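# Move the top plate from the tray stack onto the table

## Task

Lift the uppermost plate off the pile in the tray and set it down on the table so that no part of it extends beyond the blue tape outline. The remaining plates must stay in the tray with none resting on or hanging over a tray wall, and the tray must stay where and how it was. Everything must stay put on its own without the robot holding it. At the end, release the plate and move the tool away from it.

## Robot and tools

Robot: one six-joint arm (a UR7e-type model) carrying a suction cup tool, with a single camera, cam_wrist (616x616, fisheye), mounted on the tool. There is no gripper; the last number of every command row is the suction level.

Frame: every position and orientation is in the scene frame. Its origin sits on the table top directly below the arm's base, +z is up, and +y is to the left when looking along +x. The base itself may be slightly tilted. The cup point (end_effector_position) is the centre of the cup's rim when it is not touching anything, and the cup faces along the cup point's own +z axis, so a cup pointing straight down has its +z along world -z. About 7 cm behind the rim the tool widens to roughly 8 cm sideways (body and camera), so give that part room near tray walls.

Command row: 8 numbers [x, y, z, qw, qx, qy, qz, suction]. x, y, z are an absolute target position of the cup point in metres; qw, qx, qy, qz are an absolute target orientation as a quaternion, w first. Suction is in [-1, 1]: +1 is full vacuum (around 55 kPa below ambient), smaller values ask for that fraction, and 0.05 or less switches it off. Suction holds its last value until changed. Resend the desired quaternion in every row rather than copying a reported one that may have drifted. A target more than 0.6 m from the last reported cup point position along any of the cup point's axes is refused. Each control step the command is also clipped to within 100 mm and 16 degrees of the measured pose, and position is favoured over orientation if both cannot be met.

Tools:
- execute_actions {actions, pictures}: actions is a list of zero or one item. An empty list just returns the state (with pictures). An action item {rows, steps} gives 1 to 15 rows, each played for one 1/30 s step, the last row repeated until steps (at most 15, default 15, at least 4) are used. A wait item {steps} (up to 300) sends nothing new and counts from the previous result, thinking time included. pictures true forces images. The result is taken 4 steps before an action ends; those steps then run while you reply. Only results with nothing held back show a Hand target line.
- move {target, speed, stop_force}: target is one row as above (absolute pose plus suction, sent at the start). The cup point follows a straight path to it lasting 0.5 to 10 s; speed is in m/s, 0.002 to 0.5, default 0.25 (turning up to twice that in rad/s). Paths do not avoid obstacles and the real motion can lag, deviate, or overshoot the speed. stop_force, in N from 9 to 40, ends the path when the wrist sensor senses that much extra push opposite to the motion for two steps; the arm backs up two steps and holds. It is refused in the first 0.2 s of a scene, is unreliable on moves that rotate, and must be omitted when moving away from a surface already being pressed. Use it with very low speed when probing downward onto a plate. The result line reports the ending: done, off_target, moving, held, fault, or contact (stop_force triggered), plus any limits (paced: the pose was clipped; held: a clearance check blocked steps) and the distance from target.
- wait {seconds}: 0 to 10 s with no new command.
- zoom_image {camera, region}: camera must be cam_wrist; region [x0, y0, x1, y1] in image pixels, top-left origin, at most 504 by 504.
- read_manual {section}: only licence text; does nothing to the robot.
- finished_scene {scene}: ends the current scene (give its number); irreversible, and the outcome is judged then.

Results: a state line with cup point position (m), quaternion, and linear and angular velocity; joint positions; Wrist force and Wrist torque along the cup point's axes (pressing into a surface shows force pointing back into the arm; offsets up to about 4 N, noise up to 2.4 N, saturation near 50 N; no reading at start is normal); suction_measured (near 0 means no seal; settles up to 0.15 below the command on a tight surface) and part_present (becomes 1 at 0.50, drops to 0 below 0.45). "pose unreachable" and HELD mean the clearance check altered or blocked the command. Camera calibration in the prompt gives K, a fisheye distortion and T_world_to_cam; results list changed camera numbers.

Picking: switch suction on, then bring the 29 mm rim down flat onto a smooth, flat area of the plate so it contacts all round, away from edges, holes and seams. Under vacuum the cup shortens, so the plate rides up to about 10 mm nearer the tool. Vacuum alone can lift a resting plate. Placing: lower the plate until it rests on the table inside the tape, switch suction off, then lift at least 15 mm before the cup is truly free. If the cup seals on the table, switch suction off to release.

Cautions: the arm is stiff, so commanding even slightly below a contact can trip a fault. A torque at a joint's load limit (132 N m for the big three joints, 24.6 N m for the wrist joints) or any external force of 150 N stops the arm for 10 s and discards the rest of the call. Faster contact hits harder. Holding loads heats motors; a MOTOR HOT warning appears at 70 °C and at 85 °C the brakes lock until cool. Avoid dropping, sliding or slamming the plate, knocking the stack or tray, or pushing anything off the table. Loose items may occasionally be nudged by outside disturbances, so check before finishing.

Each tool is called after "Request:" as name([rows], argument=value, ...), one row to a line, values as JSON.

## Session

Request:
execute_actions(actions=[])

Scene clock: 0.00 s of 4900.00 s.
end_effector_position=(+0.4299, -0.0008, +0.2410) suction_measured=0.01 part_present=0 end_effector_quat_wxyz=(+0.001, -0.002, +1.000, +0.004) end_effector_velocity=(-0.000, -0.000, -0.000) end_effector_angular_velocity=(-0.000, +0.001, -0.000)
Joint positions: [-0.316 -1.724  2.04  -1.89  -1.571 -0.317]
Joint velocities: [-0.     0.001 -0.     0.    -0.001  0.   ]
Wrist force (N, on the end effector, along its own x y z axes, offset not removed): no reading
Wrist torque (N m, same axes, about the end effector's origin, offset not removed): no reading
Hand target: +0.430, -0.001, +0.241; +0.001, -0.002, +1.000, +0.004

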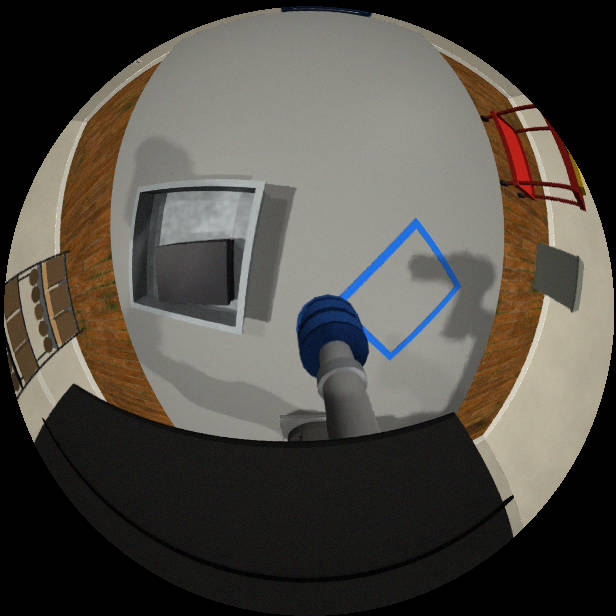

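Request:
move(target=[0.43,0.187,0.2,0,0,1,0,0])

Scene clock: 1.60 s of 4900.00 s.
end_effector_position=(+0.4301, +0.1871, +0.2001) suction_measured=0.01 part_present=0 end_effector_quat_wxyz=(+0.000, -0.000, +1.000, +0.001) end_effector_velocity=(+0.000, +0.002, -0.001) end_effector_angular_velocity=(+0.000, +0.001, +0.000)
Joint positions: [ 0.126 -1.578  2.025 -2.018 -1.579  0.13 ]
Joint velocities: [ 0.005  0.004 -0.002 -0.001  0.     0.005]
Wrist force (N, on the end effector, along its own x y z axes, offset not removed): [-1.9 0.8 -2.3]
Wrist torque (N m, same axes, about the end effector's origin, offset not removed): [0.16 0.05 0.05]
Hand target: +0.430, +0.187, +0.200; -0.000, -0.000, +1.000, +0.001
Off the commanded pose: 0.000 m, 0 deg.
Kept back: nothing.
move: done
camera_calibration (this result's frames):
cam_wrist: T_world_to_cam=[[-0.0346361, -0.999344, 0.0105659, 0.206973], [-0.931654, 0.0361126, 0.361549, 0.328393], [-0.361693, 0.00267888, -0.932293, 0.443105], [0, 0, 0, 1]] pos_world=[0.473385, 0.193792, 0.292187]

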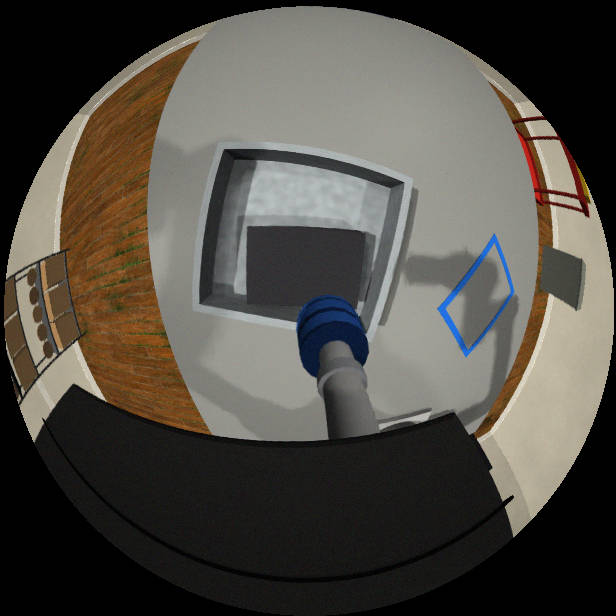

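Request:
move(target=[0.43,0.197,0.07,0,0,1,0,1])

Request:
move(target=[0.43,0.197,0.0,0,0,1,0,1], speed=0.01, stop_force=10)

Request:
move(target=[0.43,0.197,0.15,0,0,1,0,1], speed=0.1)

Request:
move(target=[0.373,-0.169,0.1,0,-0.438,0.899,0,1])

Scene clock: 2.97 s of 4900.00 s.
end_effector_position=(+0.4303, +0.1970, +0.0700) suction_measured=0.01 part_present=0 end_effector_quat_wxyz=(-0.000, -0.000, +1.000, +0.000) end_effector_velocity=(+0.001, +0.000, -0.002) end_effector_angular_velocity=(+0.000, -0.000, -0.000)
Joint positions: [ 0.146 -1.356  2.187 -2.402 -1.58   0.15 ]
Joint velocities: [ 0.     0.006  0.    -0.007  0.     0.001]
Wrist force (N, on the end effector, along its own x y z axes, offset not removed): [-3.8 0.4 -3.2]
Wrist torque (N m, same axes, about the end effector's origin, offset not removed): [0.14 0.47 -0.04]
Hand target: +0.430, +0.197, +0.070; -0.000, -0.000, +1.000, +0.000
Off the commanded pose: 0.000 m, 0 deg.
Kept back: nothing.
move: done
camera_calibration (this result's frames):
cam_wrist: T_world_to_cam=[[-0.0346715, -0.999328, 0.0119212, 0.218244], [-0.931615, 0.0366357, 0.361595, 0.375075], [-0.361789, 0.00143109, -0.932259, 0.322173], [0, 0, 0, 1]] pos_world=[0.473551, 0.203895, 0.162122]

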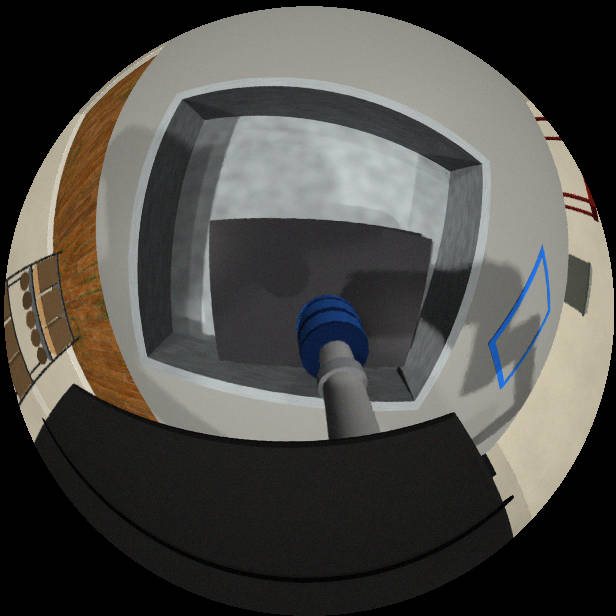

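Scene clock: 7.67 s of 4900.00 s.
end_effector_position=(+0.4301, +0.1970, +0.0267) suction_measured=1.00 part_present=1 end_effector_quat_wxyz=(-0.000, -0.000, +1.000, -0.000) end_effector_velocity=(-0.000, -0.000, +0.003) end_effector_angular_velocity=(+0.000, +0.002, -0.000)
Joint positions: [ 0.145 -1.257  2.221 -2.535 -1.58   0.149]
Joint velocities: [-0.    -0.007 -0.002  0.012  0.    -0.   ]
Wrist force (N, on the end effector, along its own x y z axes, offset not removed): [-2.3 0.3 -29.7]
Wrist torque (N m, same axes, about the end effector's origin, offset not removed): [0.10 0.24 0.00]
Hand target: +0.430, +0.197, +0.027; -0.000, -0.000, +1.000, +0.000
Off the commanded pose: 0.027 m, 0 deg.
Kept back: nothing.
move: contact
camera_calibration (this result's frames):
cam_wrist: T_world_to_cam=[[-0.0346572, -0.999327, 0.0120055, 0.218717], [-0.931564, 0.0366528, 0.361726, 0.390537], [-0.361923, 0.00135257, -0.932207, 0.281808], [0, 0, 0, 1]] pos_world=[0.473383, 0.203874, 0.11881]

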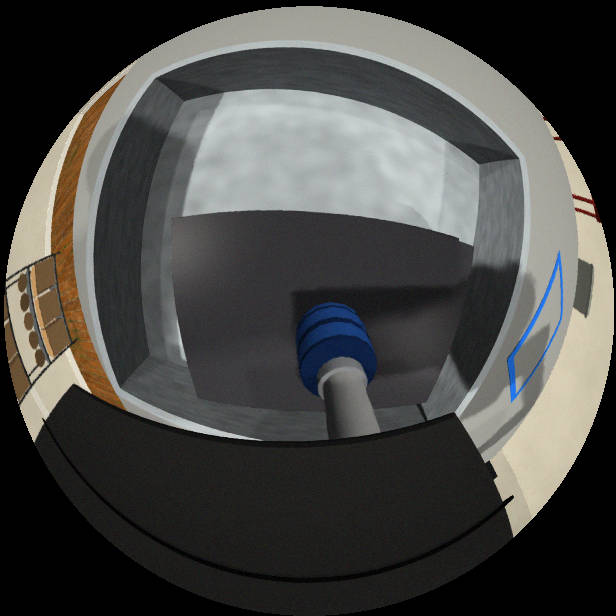

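Scene clock: 9.37 s of 4900.00 s.
end_effector_position=(+0.4297, +0.1970, +0.1500) suction_measured=0.99 part_present=1 end_effector_quat_wxyz=(+0.000, -0.000, +1.000, +0.000) end_effector_velocity=(+0.001, +0.000, +0.002) end_effector_angular_velocity=(+0.001, -0.000, -0.001)
Joint positions: [ 0.148 -1.503  2.094 -2.162 -1.58   0.151]
Joint velocities: [-0.    -0.002 -0.004  0.005  0.001  0.   ]
Wrist force (N, on the end effector, along its own x y z axes, offset not removed): [-2.1 1.5 -1.5]
Wrist torque (N m, same axes, about the end effector's origin, offset not removed): [0.20 0.13 0.16]
Hand target: +0.430, +0.197, +0.150; +0.000, -0.000, +1.000, +0.000
Off the commanded pose: 0.000 m, 0 deg.
Kept back: nothing.
move: done
camera_calibration (this result's frames):
cam_wrist: T_world_to_cam=[[-0.0346655, -0.999327, 0.0119531, 0.217191], [-0.931663, 0.0366419, 0.36147, 0.345623], [-0.361665, 0.00139427, -0.932307, 0.39646], [0, 0, 0, 1]] pos_world=[0.472919, 0.203828, 0.242094]

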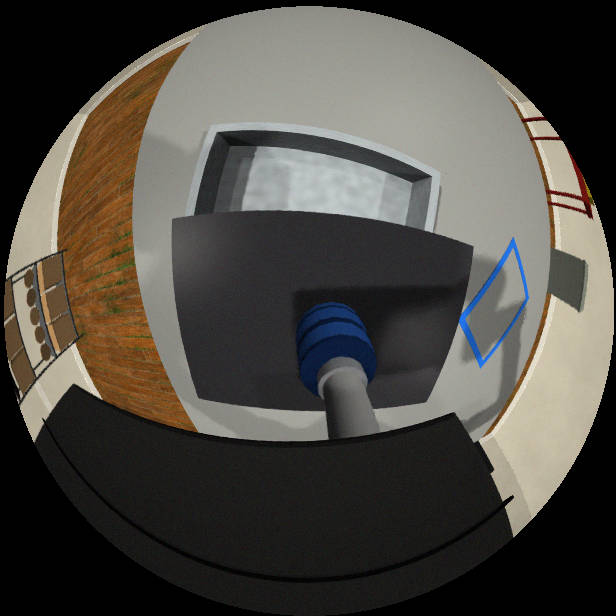

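Scene clock: 11.77 s of 4900.00 s.
end_effector_position=(+0.3728, -0.1696, +0.0999) suction_measured=0.99 part_present=1 end_effector_quat_wxyz=(-0.001, -0.438, +0.899, -0.001) end_effector_velocity=(-0.000, -0.001, -0.001) end_effector_angular_velocity=(+0.002, +0.000, +0.006)
Joint positions: [-0.756 -1.574  2.324 -2.33  -1.578 -1.659]
Joint velocities: [-0.003  0.002 -0.     0.001  0.002 -0.009]
Wrist force (N, on the end effector, along its own x y z axes, offset not removed): [-2.2 0.2 -0.6]
Wrist torque (N m, same axes, about the end effector's origin, offset not removed): [0.01 0.16 0.04]
Hand target: +0.373, -0.170, +0.100; -0.001, -0.438, +0.899, -0.001
Off the commanded pose: 0.001 m, 0 deg.
Kept back: nothing.
move: done
camera_calibration (this result's frames):
cam_wrist: T_world_to_cam=[[0.765296, -0.643543, 0.0132242, -0.388517], [-0.603167, -0.709805, 0.363822, 0.074912], [-0.224748, -0.286408, -0.931375, 0.229759], [0, 0, 0, 1]] pos_world=[0.394153, -0.131049, 0.191875]

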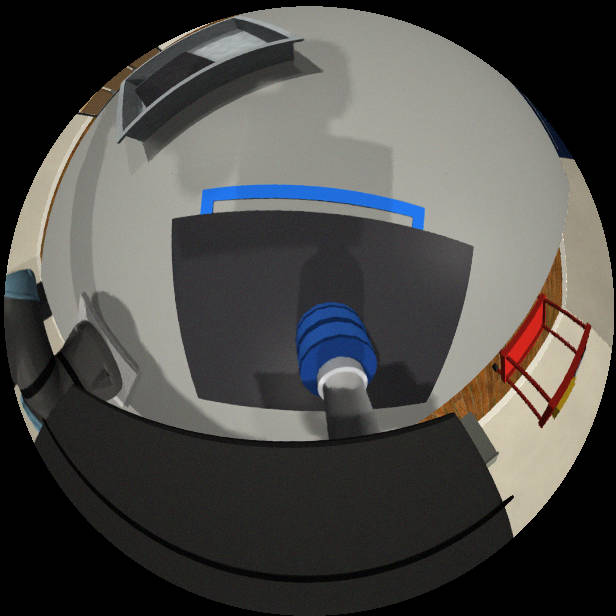

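Request:
move(target=[0.373,-0.169,0.02,0,-0.438,0.899,0,1], speed=0.1)

Scene clock: 13.27 s of 4900.00 s.
end_effector_position=(+0.3731, -0.1692, +0.0201) suction_measured=1.00 part_present=1 end_effector_quat_wxyz=(-0.000, -0.438, +0.899, +0.000) end_effector_velocity=(+0.001, -0.000, -0.002) end_effector_angular_velocity=(-0.002, +0.000, +0.000)
Joint positions: [-0.757 -1.364  2.402 -2.617 -1.576 -1.661]
Joint velocities: [ 0.001  0.008 -0.    -0.009 -0.002  0.001]
Wrist force (N, on the end effector, along its own x y z axes, offset not removed): [-2.2 0.4 -1.1]
Wrist torque (N m, same axes, about the end effector's origin, offset not removed): [0.09 0.15 0.12]
Hand target: +0.373, -0.169, +0.020; -0.000, -0.438, +0.899, +0.000
Off the commanded pose: 0.000 m, 0 deg.
Kept back: nothing.
move: done
camera_calibration (this result's frames):
cam_wrist: T_world_to_cam=[[0.765468, -0.643364, 0.0119018, -0.387437], [-0.603182, -0.710972, 0.36151, 0.104216], [-0.224121, -0.283904, -0.932292, 0.155782], [0, 0, 0, 1]] pos_world=[0.394346, -0.130941, 0.112171]

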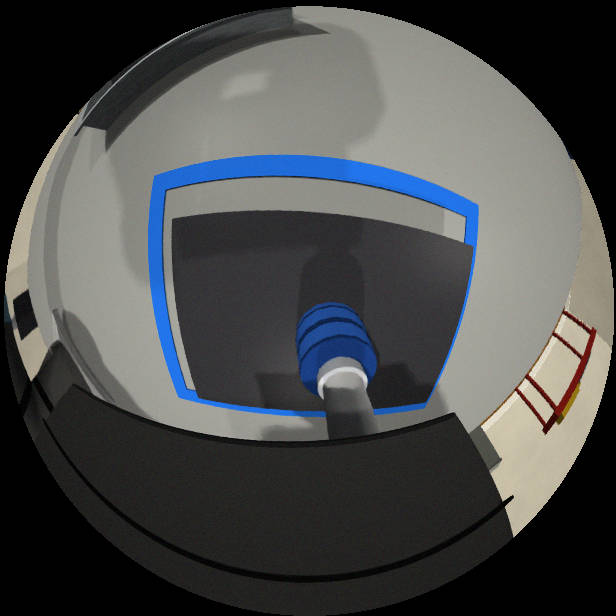

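Shift image-up ~12 mm (+.64,+.77) and left ~5 mm (-.77,+.64).

Request:
move(target=[0.377,-0.157,0.015,0,-0.438,0.899,0,1], speed=0.05)

Request:
move(target=[0.377,-0.157,-0.02,0,-0.438,0.899,0,1], speed=0.008, stop_force=9)

Request:
execute_actions([
  {"rows":[[0.377,-0.157,0.0,0,-0.438,0.899,0,0]],"steps":15},
])

Request:
move(target=[0.377,-0.157,0.15,0,-0.438,0.899,0,0], speed=0.15)

Scene clock: 24.97 s of 4900.00 s.
end_effector_position=(+0.3770, -0.1571, +0.0150) suction_measured=0.99 part_present=1 end_effector_quat_wxyz=(+0.000, -0.438, +0.899, +0.000) end_effector_velocity=(+0.000, +0.001, -0.001) end_effector_angular_velocity=(-0.000, +0.001, -0.001)
Joint positions: [-0.728 -1.351  2.409 -2.637 -1.576 -1.631]
Joint velocities: [ 0.003  0.003  0.    -0.002 -0.001  0.004]
Wrist force (N, on the end effector, along its own x y z axes, offset not removed): [-2.1 -2.2 -0.8]
Wrist torque (N m, same axes, about the end effector's origin, offset not removed): [-0.28 0.16 0.12]
Hand target: +0.377, -0.157, +0.015; +0.000, -0.438, +0.899, +0.000
Off the commanded pose: 0.000 m, 0 deg.
Kept back: nothing.
move: done
camera_calibration (this result's frames):
cam_wrist: T_world_to_cam=[[0.765591, -0.643216, 0.0119608, -0.382605], [-0.603111, -0.711138, 0.361304, 0.116972], [-0.223891, -0.283825, -0.932371, 0.155349], [0, 0, 0, 1]] pos_world=[0.398247, -0.118822, 0.107157]

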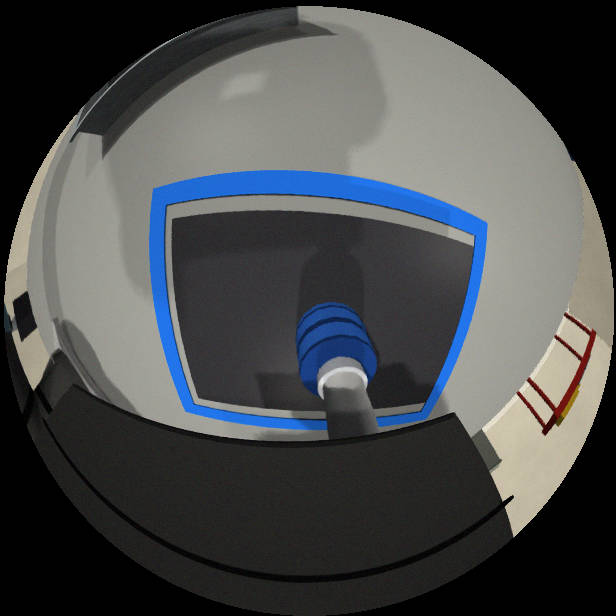

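Scene clock: 27.00 s of 4900.00 s.
end_effector_position=(+0.3769, -0.1570, +0.0017) suction_measured=0.99 part_present=1 end_effector_quat_wxyz=(+0.000, -0.438, +0.899, +0.000) end_effector_velocity=(-0.001, +0.001, +0.001) end_effector_angular_velocity=(+0.003, +0.003, -0.000)
Joint positions: [-0.728 -1.309  2.417 -2.686 -1.576 -1.631]
Joint velocities: [ 0.    -0.007  0.001  0.01  -0.     0.   ]
Wrist force (N, on the end effector, along its own x y z axes, offset not removed): [-1.4 4.1 -25.3]
Wrist torque (N m, same axes, about the end effector's origin, offset not removed): [0.26 0.02 0.09]
Hand target: +0.377, -0.157, +0.002; +0.000, -0.438, +0.899, +0.000
Off the commanded pose: 0.022 m, 0 deg.
Kept back: nothing.
move: contact
camera_calibration (this result's frames):
cam_wrist: T_world_to_cam=[[0.765596, -0.643215, 0.0117014, -0.382324], [-0.603015, -0.711173, 0.361395, 0.121787], [-0.224133, -0.283739, -0.932339, 0.142981], [0, 0, 0, 1]] pos_world=[0.398192, -0.118736, 0.0937672]

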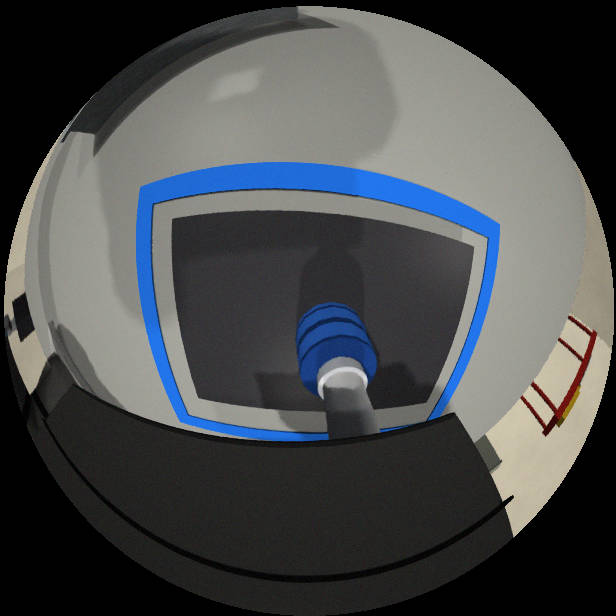

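Scene clock: 27.37 s of 4900.00 s.
end_effector_position=(+0.3771, -0.1572, +0.0002) suction_measured=0.01 part_present=0 end_effector_quat_wxyz=(+0.000, -0.438, +0.899, -0.000) end_effector_velocity=(-0.001, +0.001, -0.002) end_effector_angular_velocity=(+0.002, +0.003, -0.001)
Joint positions: [-0.728 -1.304  2.418 -2.692 -1.576 -1.631]
Joint velocities: [ 0.     0.004  0.002 -0.002 -0.001  0.001]
Wrist force (N, on the end effector, along its own x y z axes, offset not removed): [-1.4 40.7 -50.0]
Wrist torque (N m, same axes, about the end effector's origin, offset not removed): [0.82 0.11 0.01]
Steps of this call (steps 1 to 11: the first 11 steps of this action). Readings (end_effector_position | what the end effector reports):
1: (+0.3769, -0.1570, +0.0017) | suction_measured=0.06 part_present=0
2: (+0.3770, -0.1570, +0.0015) | suction_measured=0.01 part_present=0
4: (+0.3771, -0.1572, +0.0010) | suction_measured=0.01 part_present=0
8: (+0.3772, -0.1572, +0.0004) | suction_measured=0.01 part_present=0
11: the state above

Scene clock: 37.47 s of 4900.00 s.
end_effector_position=(+0.3777, -0.1577, +0.0017) suction_measured=0.01 part_present=0 end_effector_quat_wxyz=(+0.001, -0.438, +0.899, -0.002) end_effector_velocity=(+0.000, +0.000, +0.000) end_effector_angular_velocity=(-0.001, -0.000, +0.001)
Joint positions: [-0.728 -1.308  2.418 -2.693 -1.576 -1.631]
Joint velocities: [ 0.001  0.    -0.    -0.001 -0.    -0.   ]
Wrist force (N, on the end effector, along its own x y z axes, offset not removed): [-2.8 24.5 -45.8]
Wrist torque (N m, same axes, about the end effector's origin, offset not removed): [0.54 0.10 0.04]
Hand target: +0.378, -0.158, +0.002; +0.001, -0.438, +0.899, -0.002
Off your previous action's commanded pose: 0.001 m, 0 deg at its last step (step 4 of this call).
Off the commanded pose: 0.148 m, 0 deg.
FORCE FAULT: contact force on the arm reached its limit, and the arm stopped for 10 seconds. The contact can be on any part of the arm, not only on its tool. The arm's remaining commands of this call were not run. The arm holds still and accepts commands again. Move the arm away from the contact; if what it grips holds it there, let go first. Pushing or pulling that hard again can fault the arm again.
Kept back: nothing.
The stop began at step 3 of this call (marked STOPPED below). From that step on the arm followed nothing that you had sent. 2 steps, steps kept back included, did not run and will not run. Nothing is kept back now.
Steps of this call (steps 1 to 2: the first 2 steps of the 4 kept back from your previous action; steps 3 to 303: the stop). Readings (end_effector_position | what the end effector reports):
1: (+0.3771, -0.1572, +0.0002) | suction_measured=0.01 part_present=0
2: (+0.3772, -0.1572, +0.0003) | suction_measured=0.01 part_present=0
3: (+0.3773, -0.1574, +0.0005) | suction_measured=0.01 part_present=0 STOPPED
4: (+0.3774, -0.1574, +0.0007) | suction_measured=0.01 part_present=0
8: (+0.3775, -0.1575, +0.0011) | suction_measured=0.01 part_present=0
303: the state above
move: fault
camera_calibration (this result's frames):
cam_wrist: T_world_to_cam=[[0.765458, -0.643264, 0.0169175, -0.383383], [-0.604493, -0.709812, 0.361601, 0.122498], [-0.220596, -0.287016, -0.93218, 0.141133], [0, 0, 0, 1]] pos_world=[0.398646, -0.119158, 0.0937515]

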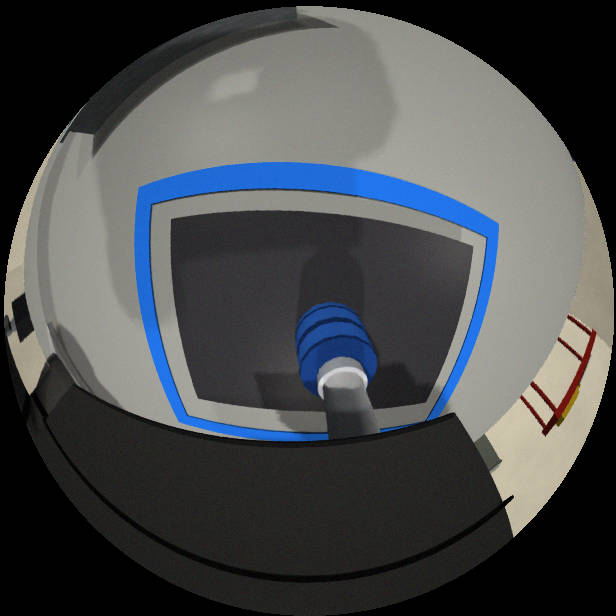

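My mistake: I pressed too low.

Request:
move(target=[0.377,-0.157,0.15,0,-0.438,0.899,0,0], speed=0.15)

Request:
finished_scene(scene=1)

Scene clock: 39.20 s of 4900.00 s.
end_effector_position=(+0.3767, -0.1567, +0.1500) suction_measured=0.01 part_present=0 end_effector_quat_wxyz=(+0.000, -0.438, +0.899, -0.000) end_effector_velocity=(-0.001, +0.000, +0.001) end_effector_angular_velocity=(+0.002, +0.003, -0.000)
Joint positions: [-0.725 -1.675  2.255 -2.158 -1.576 -1.629]
Joint velocities: [-0.001 -0.002 -0.003  0.009 -0.001 -0.   ]
Wrist force (N, on the end effector, along its own x y z axes, offset not removed): [-1.2 0.6 -4.9]
Wrist torque (N m, same axes, about the end effector's origin, offset not removed): [0.11 0.06 0.08]
Hand target: +0.377, -0.157, +0.150; +0.000, -0.438, +0.899, +0.000
Off the commanded pose: 0.000 m, 0 deg.
Kept back: nothing.
move: done
camera_calibration (this result's frames):
cam_wrist: T_world_to_cam=[[0.765654, -0.64314, 0.0120731, -0.383785], [-0.603018, -0.711102, 0.361531, 0.068236], [-0.223929, -0.284087, -0.932282, 0.281234], [0, 0, 0, 1]] pos_world=[0.397971, -0.118409, 0.242154]

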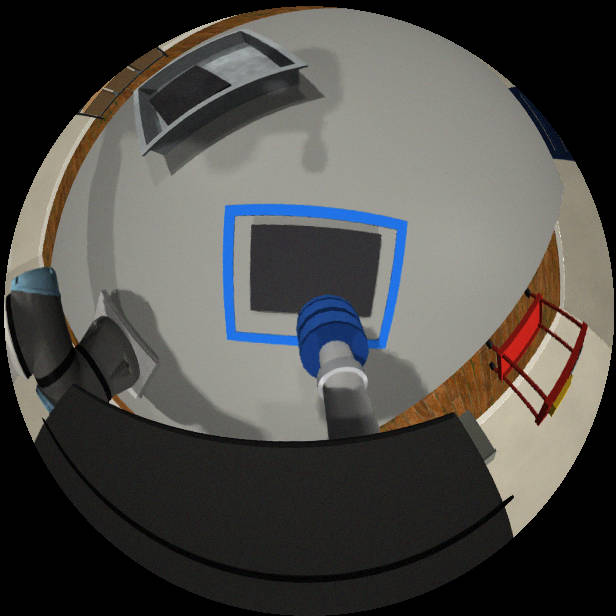

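The scene is finished: the task was done.


## Next scene

The same job, from a new start.

Request:
execute_actions(actions=[])

Scene clock: 0.00 s of 4900.00 s.
end_effector_position=(+0.4299, -0.0008, +0.2410) suction_measured=0.01 part_present=0 end_effector_quat_wxyz=(+0.001, -0.002, +1.000, +0.004) end_effector_velocity=(-0.000, -0.000, +0.000) end_effector_angular_velocity=(+0.000, -0.000, -0.000)
Joint positions: [-0.316 -1.724  2.04  -1.89  -1.571 -0.317]
Joint velocities: [-0.    -0.001 -0.     0.001  0.    -0.   ]
Wrist force (N, on the end effector, along its own x y z axes, offset not removed): no reading
Wrist torque (N m, same axes, about the end effector's origin, offset not removed): no reading
Hand target: +0.430, -0.001, +0.241; +0.001, -0.002, +1.000, +0.004
camera_calibration (this result's frames):
cam_wrist: T_world_to_cam=[[-0.03052, -0.999527, 0.00365814, 0.0186774], [-0.932166, 0.0297836, 0.360804, 0.320544], [-0.360743, 0.00760173, -0.932634, 0.481404], [0, 0, 0, 1]] pos_world=[0.473033, 0.0054621, 0.333252]

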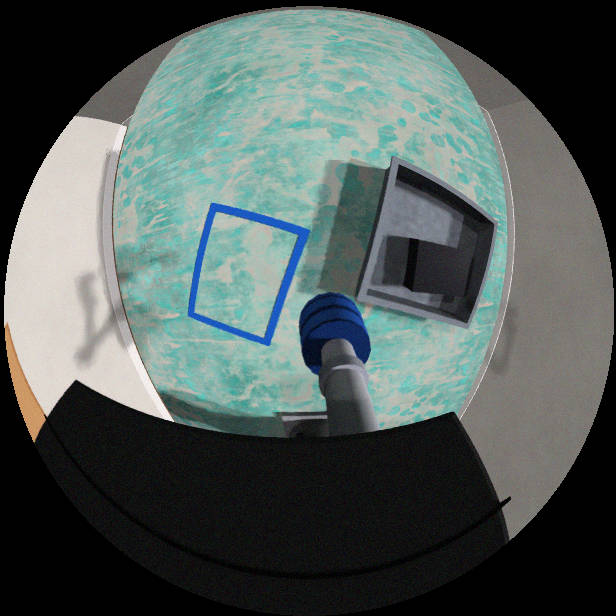

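Request:
move(target=[0.40,-0.214,0.2,0,0,1,0,0])

Scene clock: 1.70 s of 4900.00 s.
end_effector_position=(+0.3999, -0.2141, +0.2000) suction_measured=0.01 part_present=0 end_effector_quat_wxyz=(-0.000, +0.000, +1.000, -0.001) end_effector_velocity=(-0.001, -0.001, -0.001) end_effector_angular_velocity=(+0.001, +0.002, +0.000)
Joint positions: [-0.788 -1.627  2.064 -2.016 -1.577 -0.784]
Joint velocities: [-0.003  0.003  0.    -0.001 -0.    -0.003]
Wrist force (N, on the end effector, along its own x y z axes, offset not removed): [-1.7 1.3 -1.4]
Wrist torque (N m, same axes, about the end effector's origin, offset not removed): [0.17 0.03 0.08]
Hand target: +0.400, -0.214, +0.200; -0.000, -0.000, +1.000, -0.001
Off the commanded pose: 0.000 m, 0 deg.
Kept back: nothing.
move: done
camera_calibration (this result's frames):
cam_wrist: T_world_to_cam=[[-0.034674, -0.99931, 0.0132829, -0.195507], [-0.931413, 0.0371307, 0.362065, 0.314737], [-0.362309, 0.000182411, -0.932058, 0.432887], [0, 0, 0, 1]] pos_world=[0.44321, -0.207138, 0.292117]

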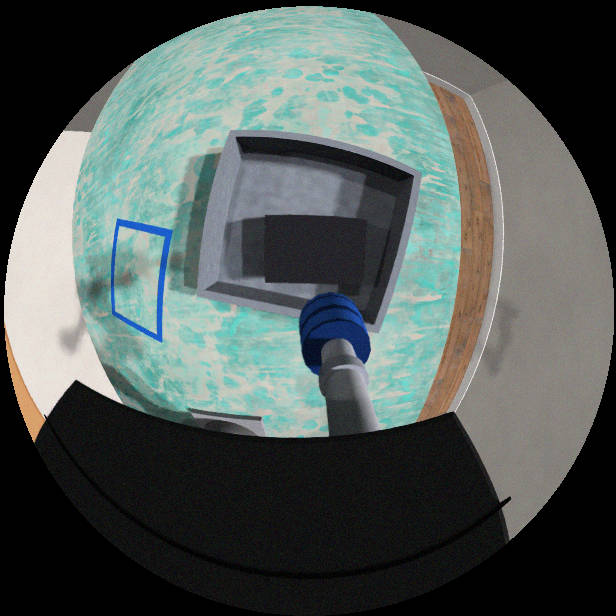

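Request:
move(target=[0.42,-0.218,0.07,0,0,1,0,1])

Request:
move(target=[0.42,-0.218,0.0,0,0,1,0,1], speed=0.01, stop_force=10)

Request:
move(target=[0.42,-0.218,0.15,0,0,1,0,1], speed=0.1)

Request:
move(target=[0.408,0.12,0.1,0,-0.581,0.814,0,1])

Request:
move(target=[0.408,0.12,0.017,0,-0.581,0.814,0,1], speed=0.1)

Scene clock: 3.07 s of 4900.00 s.
end_effector_position=(+0.4201, -0.2181, +0.0700) suction_measured=0.01 part_present=0 end_effector_quat_wxyz=(-0.000, -0.000, +1.000, +0.000) end_effector_velocity=(+0.001, -0.001, -0.001) end_effector_angular_velocity=(-0.003, -0.001, +0.001)
Joint positions: [-0.765 -1.366  2.19  -2.402 -1.576 -0.761]
Joint velocities: [ 0.002  0.004 -0.001 -0.005 -0.002  0.   ]
Wrist force (N, on the end effector, along its own x y z axes, offset not removed): [-3.1 1.7 -1.9]
Wrist torque (N m, same axes, about the end effector's origin, offset not removed): [0.32 0.30 -0.01]
Hand target: +0.420, -0.218, +0.070; +0.000, +0.000, +1.000, +0.000
Off the commanded pose: 0.000 m, 0 deg.
Kept back: nothing.
move: done
camera_calibration (this result's frames):
cam_wrist: T_world_to_cam=[[-0.034671, -0.99933, 0.011731, -0.196997], [-0.931622, 0.0365665, 0.361585, 0.380833], [-0.361772, 0.00160771, -0.932265, 0.31909], [0, 0, 0, 1]] pos_world=[0.4634, -0.211304, 0.162084]

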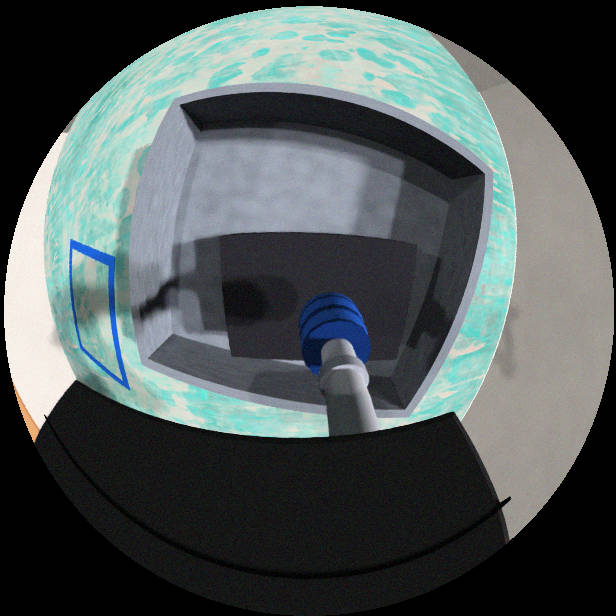

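Scene clock: 7.37 s of 4900.00 s.
end_effector_position=(+0.4201, -0.2181, +0.0307) suction_measured=1.00 part_present=1 end_effector_quat_wxyz=(-0.000, -0.000, +1.000, +0.000) end_effector_velocity=(-0.000, +0.001, +0.002) end_effector_angular_velocity=(+0.003, +0.003, +0.000)
Joint positions: [-0.765 -1.277  2.221 -2.522 -1.576 -0.762]
Joint velocities: [ 0.    -0.006 -0.003  0.012 -0.     0.   ]
Wrist force (N, on the end effector, along its own x y z axes, offset not removed): [-0.7 1.7 -29.3]
Wrist torque (N m, same axes, about the end effector's origin, offset not removed): [0.25 -0.10 -0.04]
Hand target: +0.420, -0.218, +0.031; -0.000, -0.000, +1.000, +0.000
Off the commanded pose: 0.031 m, 0 deg.
Kept back: nothing.
move: contact
camera_calibration (this result's frames):
cam_wrist: T_world_to_cam=[[-0.034664, -0.99933, 0.0117173, -0.196465], [-0.931572, 0.0365549, 0.361714, 0.394938], [-0.3619, 0.00162293, -0.932215, 0.282463], [0, 0, 0, 1]] pos_world=[0.463326, -0.211229, 0.122764]

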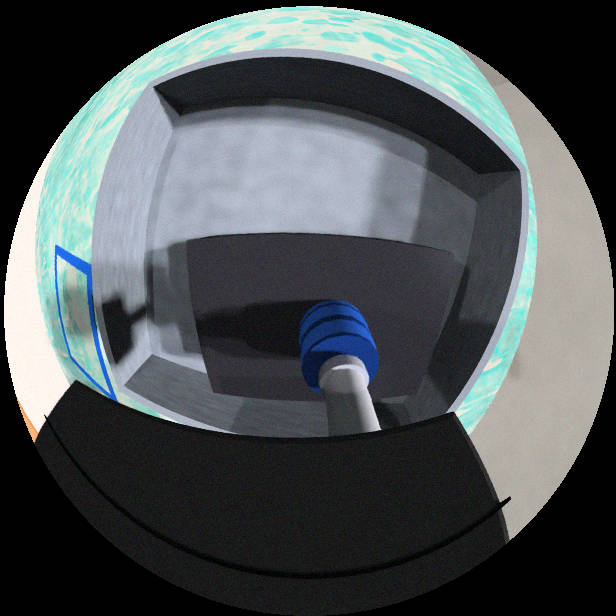

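Scene clock: 9.03 s of 4900.00 s.
end_effector_position=(+0.4198, -0.2178, +0.1500) suction_measured=0.99 part_present=1 end_effector_quat_wxyz=(+0.000, -0.000, +1.000, -0.000) end_effector_velocity=(-0.001, +0.000, +0.001) end_effector_angular_velocity=(+0.002, +0.004, -0.000)
Joint positions: [-0.764 -1.514  2.096 -2.161 -1.576 -0.76 ]
Joint velocities: [-0.    -0.002 -0.001  0.007 -0.001 -0.   ]
Wrist force (N, on the end effector, along its own x y z axes, offset not removed): [-3.0 0.0 -2.1]
Wrist torque (N m, same axes, about the end effector's origin, offset not removed): [0.02 0.24 0.10]
Hand target: +0.420, -0.218, +0.150; +0.000, +0.000, +1.000, +0.000
Off the commanded pose: 0.000 m, 0 deg.
Kept back: nothing.
move: done
camera_calibration (this result's frames):
cam_wrist: T_world_to_cam=[[-0.0346671, -0.999327, 0.0119941, -0.197605], [-0.93166, 0.0366582, 0.361478, 0.35161], [-0.361674, 0.00135698, -0.932304, 0.393459], [0, 0, 0, 1]] pos_world=[0.463035, -0.210895, 0.242094]

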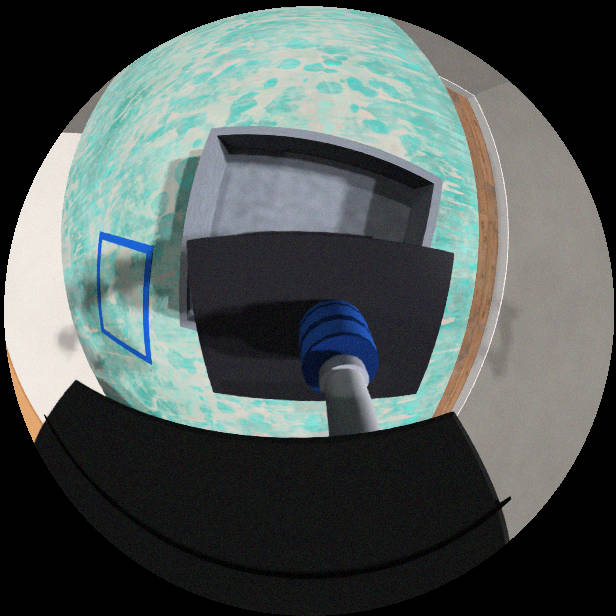

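Scene clock: 12.03 s of 4900.00 s.
end_effector_position=(+0.4084, +0.1203, +0.0999) suction_measured=0.96 part_present=1 end_effector_quat_wxyz=(+0.001, -0.581, +0.814, +0.001) end_effector_velocity=(+0.001, +0.001, -0.000) end_effector_angular_velocity=(-0.001, -0.001, +0.005)
Joint positions: [-0.03  -1.526  2.281 -2.328 -1.578 -1.265]
Joint velocities: [ 0.004  0.002 -0.002 -0.002 -0.001 -0.002]
Wrist force (N, on the end effector, along its own x y z axes, offset not removed): [-1.7 0.4 -0.8]
Wrist torque (N m, same axes, about the end effector's origin, offset not removed): [0.09 0.22 0.05]
Hand target: +0.408, +0.121, +0.100; +0.001, -0.581, +0.814, +0.001
Off the commanded pose: 0.001 m, 0 deg.
Kept back: nothing.
move: done
camera_calibration (this result's frames):
cam_wrist: T_world_to_cam=[[0.933597, -0.358129, 0.0118295, -0.33213], [-0.338179, -0.869717, 0.359482, 0.213602], [-0.118452, -0.339612, -0.933077, 0.28397], [0, 0, 0, 1]] pos_world=[0.415949, 0.163268, 0.192109]

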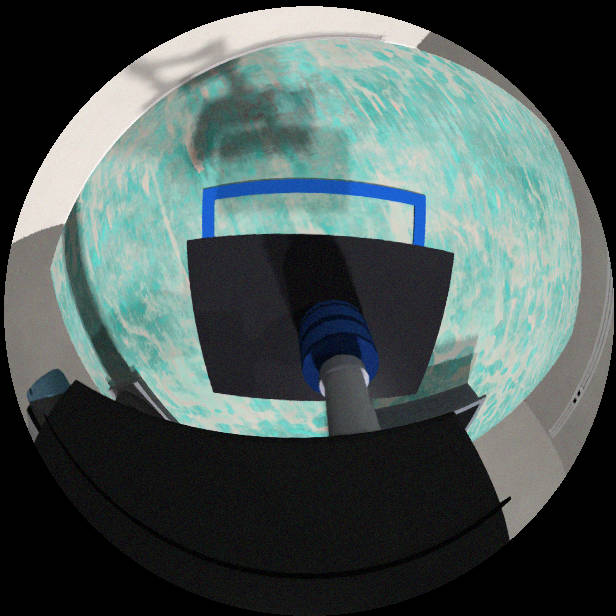

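Scene clock: 13.33 s of 4900.00 s.
end_effector_position=(+0.4082, +0.1199, +0.0171) suction_measured=1.00 part_present=1 end_effector_quat_wxyz=(-0.000, -0.581, +0.814, +0.000) end_effector_velocity=(+0.001, -0.000, -0.002) end_effector_angular_velocity=(-0.001, -0.002, +0.000)
Joint positions: [-0.031 -1.318  2.359 -2.614 -1.58  -1.267]
Joint velocities: [ 0.001  0.006  0.    -0.008 -0.001  0.   ]
Wrist force (N, on the end effector, along its own x y z axes, offset not removed): [-2.0 1.7 -2.2]
Wrist torque (N m, same axes, about the end effector's origin, offset not removed): [0.23 0.10 0.02]
Hand target: +0.408, +0.120, +0.017; -0.000, -0.581, +0.814, +0.000
Off the commanded pose: 0.000 m, 0 deg.
Kept back: nothing.
move: done
camera_calibration (this result's frames):
cam_wrist: T_world_to_cam=[[0.933797, -0.357605, 0.0119139, -0.331241], [-0.33746, -0.869149, 0.361527, 0.242566], [-0.118929, -0.341613, -0.932286, 0.206917], [0, 0, 0, 1]] pos_world=[0.415776, 0.163058, 0.109158]

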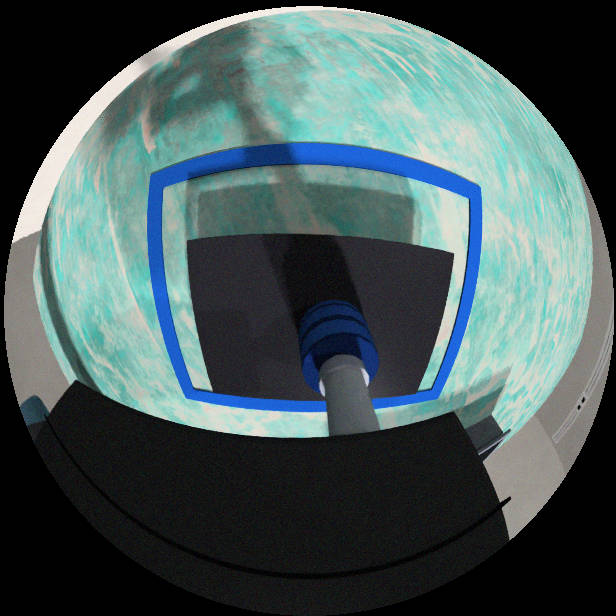

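Shift up 18 mm (.35,.93).

Request:
move(target=[0.413,0.137,0.012,0,-0.581,0.814,0,1], speed=0.05)

Request:
move(target=[0.413,0.137,-0.02,0,-0.581,0.814,0,1], speed=0.008, stop_force=9)

Request:
move(target=[0.413,0.137,0.02,0,-0.581,0.814,0,0], speed=0.03)

Request:
move(target=[0.413,0.137,0.15,0,-0.581,0.814,0,0])

Scene clock: 14.37 s of 4900.00 s.
end_effector_position=(+0.4130, +0.1369, +0.0121) suction_measured=0.99 part_present=1 end_effector_quat_wxyz=(+0.000, -0.581, +0.814, +0.000) end_effector_velocity=(+0.001, +0.002, -0.000) end_effector_angular_velocity=(-0.001, -0.002, -0.000)
Joint positions: [ 0.01  -1.287  2.336 -2.622 -1.58  -1.226]
Joint velocities: [ 0.005  0.004 -0.003 -0.002 -0.001  0.005]
Wrist force (N, on the end effector, along its own x y z axes, offset not removed): [-3.9 -0.4 -1.3]
Wrist torque (N m, same axes, about the end effector's origin, offset not removed): [0.01 0.38 0.04]
Hand target: +0.413, +0.137, +0.012; +0.000, -0.581, +0.814, +0.000
Off the commanded pose: 0.000 m, 0 deg.
Kept back: nothing.
move: done
camera_calibration (this result's frames):
cam_wrist: T_world_to_cam=[[0.933819, -0.357548, 0.0119016, -0.329578], [-0.337425, -0.869234, 0.361355, 0.260699], [-0.118857, -0.341456, -0.932352, 0.208571], [0, 0, 0, 1]] pos_world=[0.420523, 0.179986, 0.104179]

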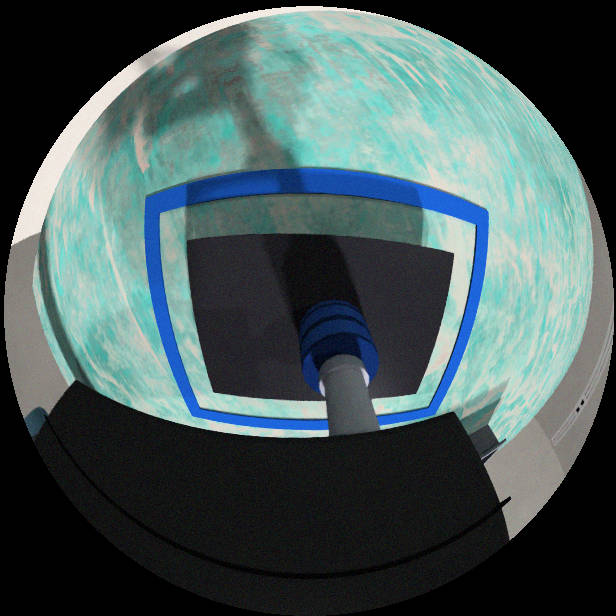

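Scene clock: 16.23 s of 4900.00 s.
end_effector_position=(+0.4129, +0.1369, +0.0000) suction_measured=0.98 part_present=1 end_effector_quat_wxyz=(-0.000, -0.581, +0.814, +0.000) end_effector_velocity=(-0.001, +0.000, +0.002) end_effector_angular_velocity=(+0.002, +0.002, +0.000)
Joint positions: [ 0.01  -1.252  2.342 -2.662 -1.58  -1.226]
Joint velocities: [ 0.    -0.007 -0.001  0.01   0.002 -0.   ]
Wrist force (N, on the end effector, along its own x y z axes, offset not removed): [0.0 3.7 -21.3]
Wrist torque (N m, same axes, about the end effector's origin, offset not removed): [0.23 0.05 0.12]
Hand target: +0.413, +0.137, +0.000; +0.000, -0.581, +0.814, +0.000
Off the commanded pose: 0.020 m, 0 deg.
Kept back: nothing.
move: contact
camera_calibration (this result's frames):
cam_wrist: T_world_to_cam=[[0.933823, -0.357544, 0.0116992, -0.329358], [-0.337331, -0.869202, 0.361517, 0.265026], [-0.119089, -0.34154, -0.932292, 0.197443], [0, 0, 0, 1]] pos_world=[0.420477, 0.180035, 0.0921166]

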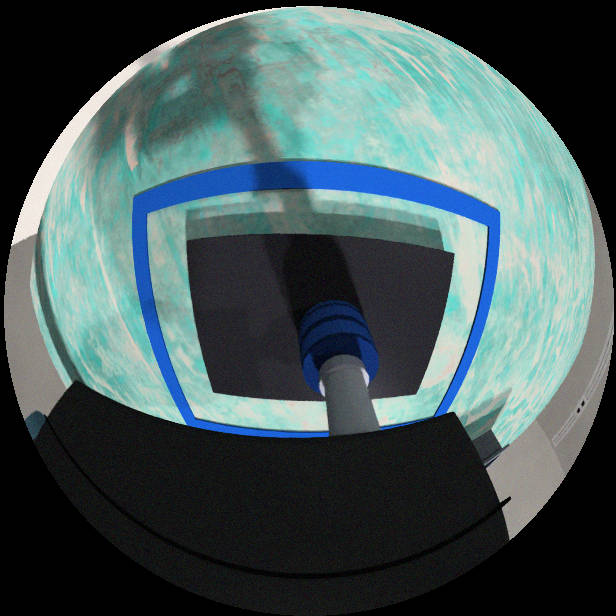

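Scene clock: 17.23 s of 4900.00 s.
end_effector_position=(+0.4130, +0.1370, +0.0199) suction_measured=0.01 part_present=0 end_effector_quat_wxyz=(+0.000, -0.581, +0.814, -0.000) end_effector_velocity=(-0.000, +0.000, +0.001) end_effector_angular_velocity=(-0.001, +0.002, +0.001)
Joint positions: [ 0.011 -1.308  2.331 -2.595 -1.58  -1.226]
Joint velocities: [ 0.001 -0.004 -0.001  0.007 -0.001 -0.   ]
Wrist force (N, on the end effector, along its own x y z axes, offset not removed): [-2.0 0.6 -2.7]
Wrist torque (N m, same axes, about the end effector's origin, offset not removed): [0.19 0.09 0.06]
Hand target: +0.413, +0.137, +0.020; +0.000, -0.581, +0.814, -0.000
Off the commanded pose: 0.000 m, 0 deg.
Kept back: nothing.
move: done
camera_calibration (this result's frames):
cam_wrist: T_world_to_cam=[[0.933811, -0.357565, 0.0119885, -0.329624], [-0.337452, -0.869163, 0.361499, 0.257978], [-0.118839, -0.341617, -0.932295, 0.21591], [0, 0, 0, 1]] pos_world=[0.420521, 0.180122, 0.111985]

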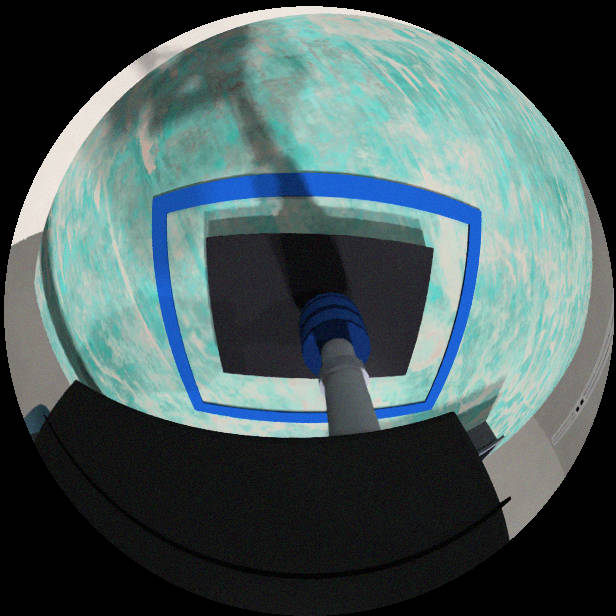

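Scene clock: 18.33 s of 4900.00 s.
end_effector_position=(+0.4127, +0.1370, +0.1500) suction_measured=0.01 part_present=0 end_effector_quat_wxyz=(+0.000, -0.581, +0.814, -0.000) end_effector_velocity=(-0.001, -0.001, +0.001) end_effector_angular_velocity=(-0.000, +0.003, -0.001)
Joint positions: [ 0.014 -1.596  2.189 -2.165 -1.58  -1.223]
Joint velocities: [-0.001 -0.003 -0.002  0.008  0.    -0.   ]
Wrist force (N, on the end effector, along its own x y z axes, offset not removed): [-0.5 0.6 -2.3]
Wrist torque (N m, same axes, about the end effector's origin, offset not removed): [0.07 0.06 0.02]
Hand target: +0.413, +0.137, +0.150; +0.000, -0.581, +0.814, +0.000
Off the commanded pose: 0.000 m, 0 deg.
Kept back: nothing.
move: done
camera_calibration (this result's frames):
cam_wrist: T_world_to_cam=[[0.933839, -0.357488, 0.0121074, -0.330932], [-0.337427, -0.869193, 0.36145, 0.210877], [-0.11869, -0.341621, -0.932313, 0.337141], [0, 0, 0, 1]] pos_world=[0.420208, 0.180163, 0.242106]

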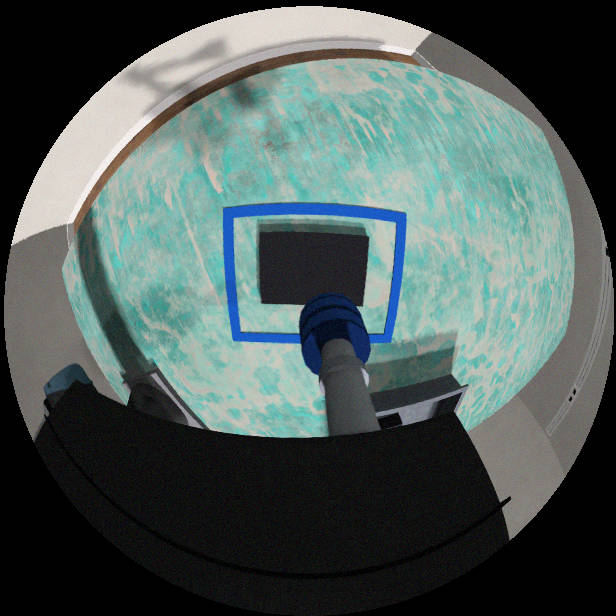

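Request:
finished_scene(scene=2)

The scene is finished: the task was done.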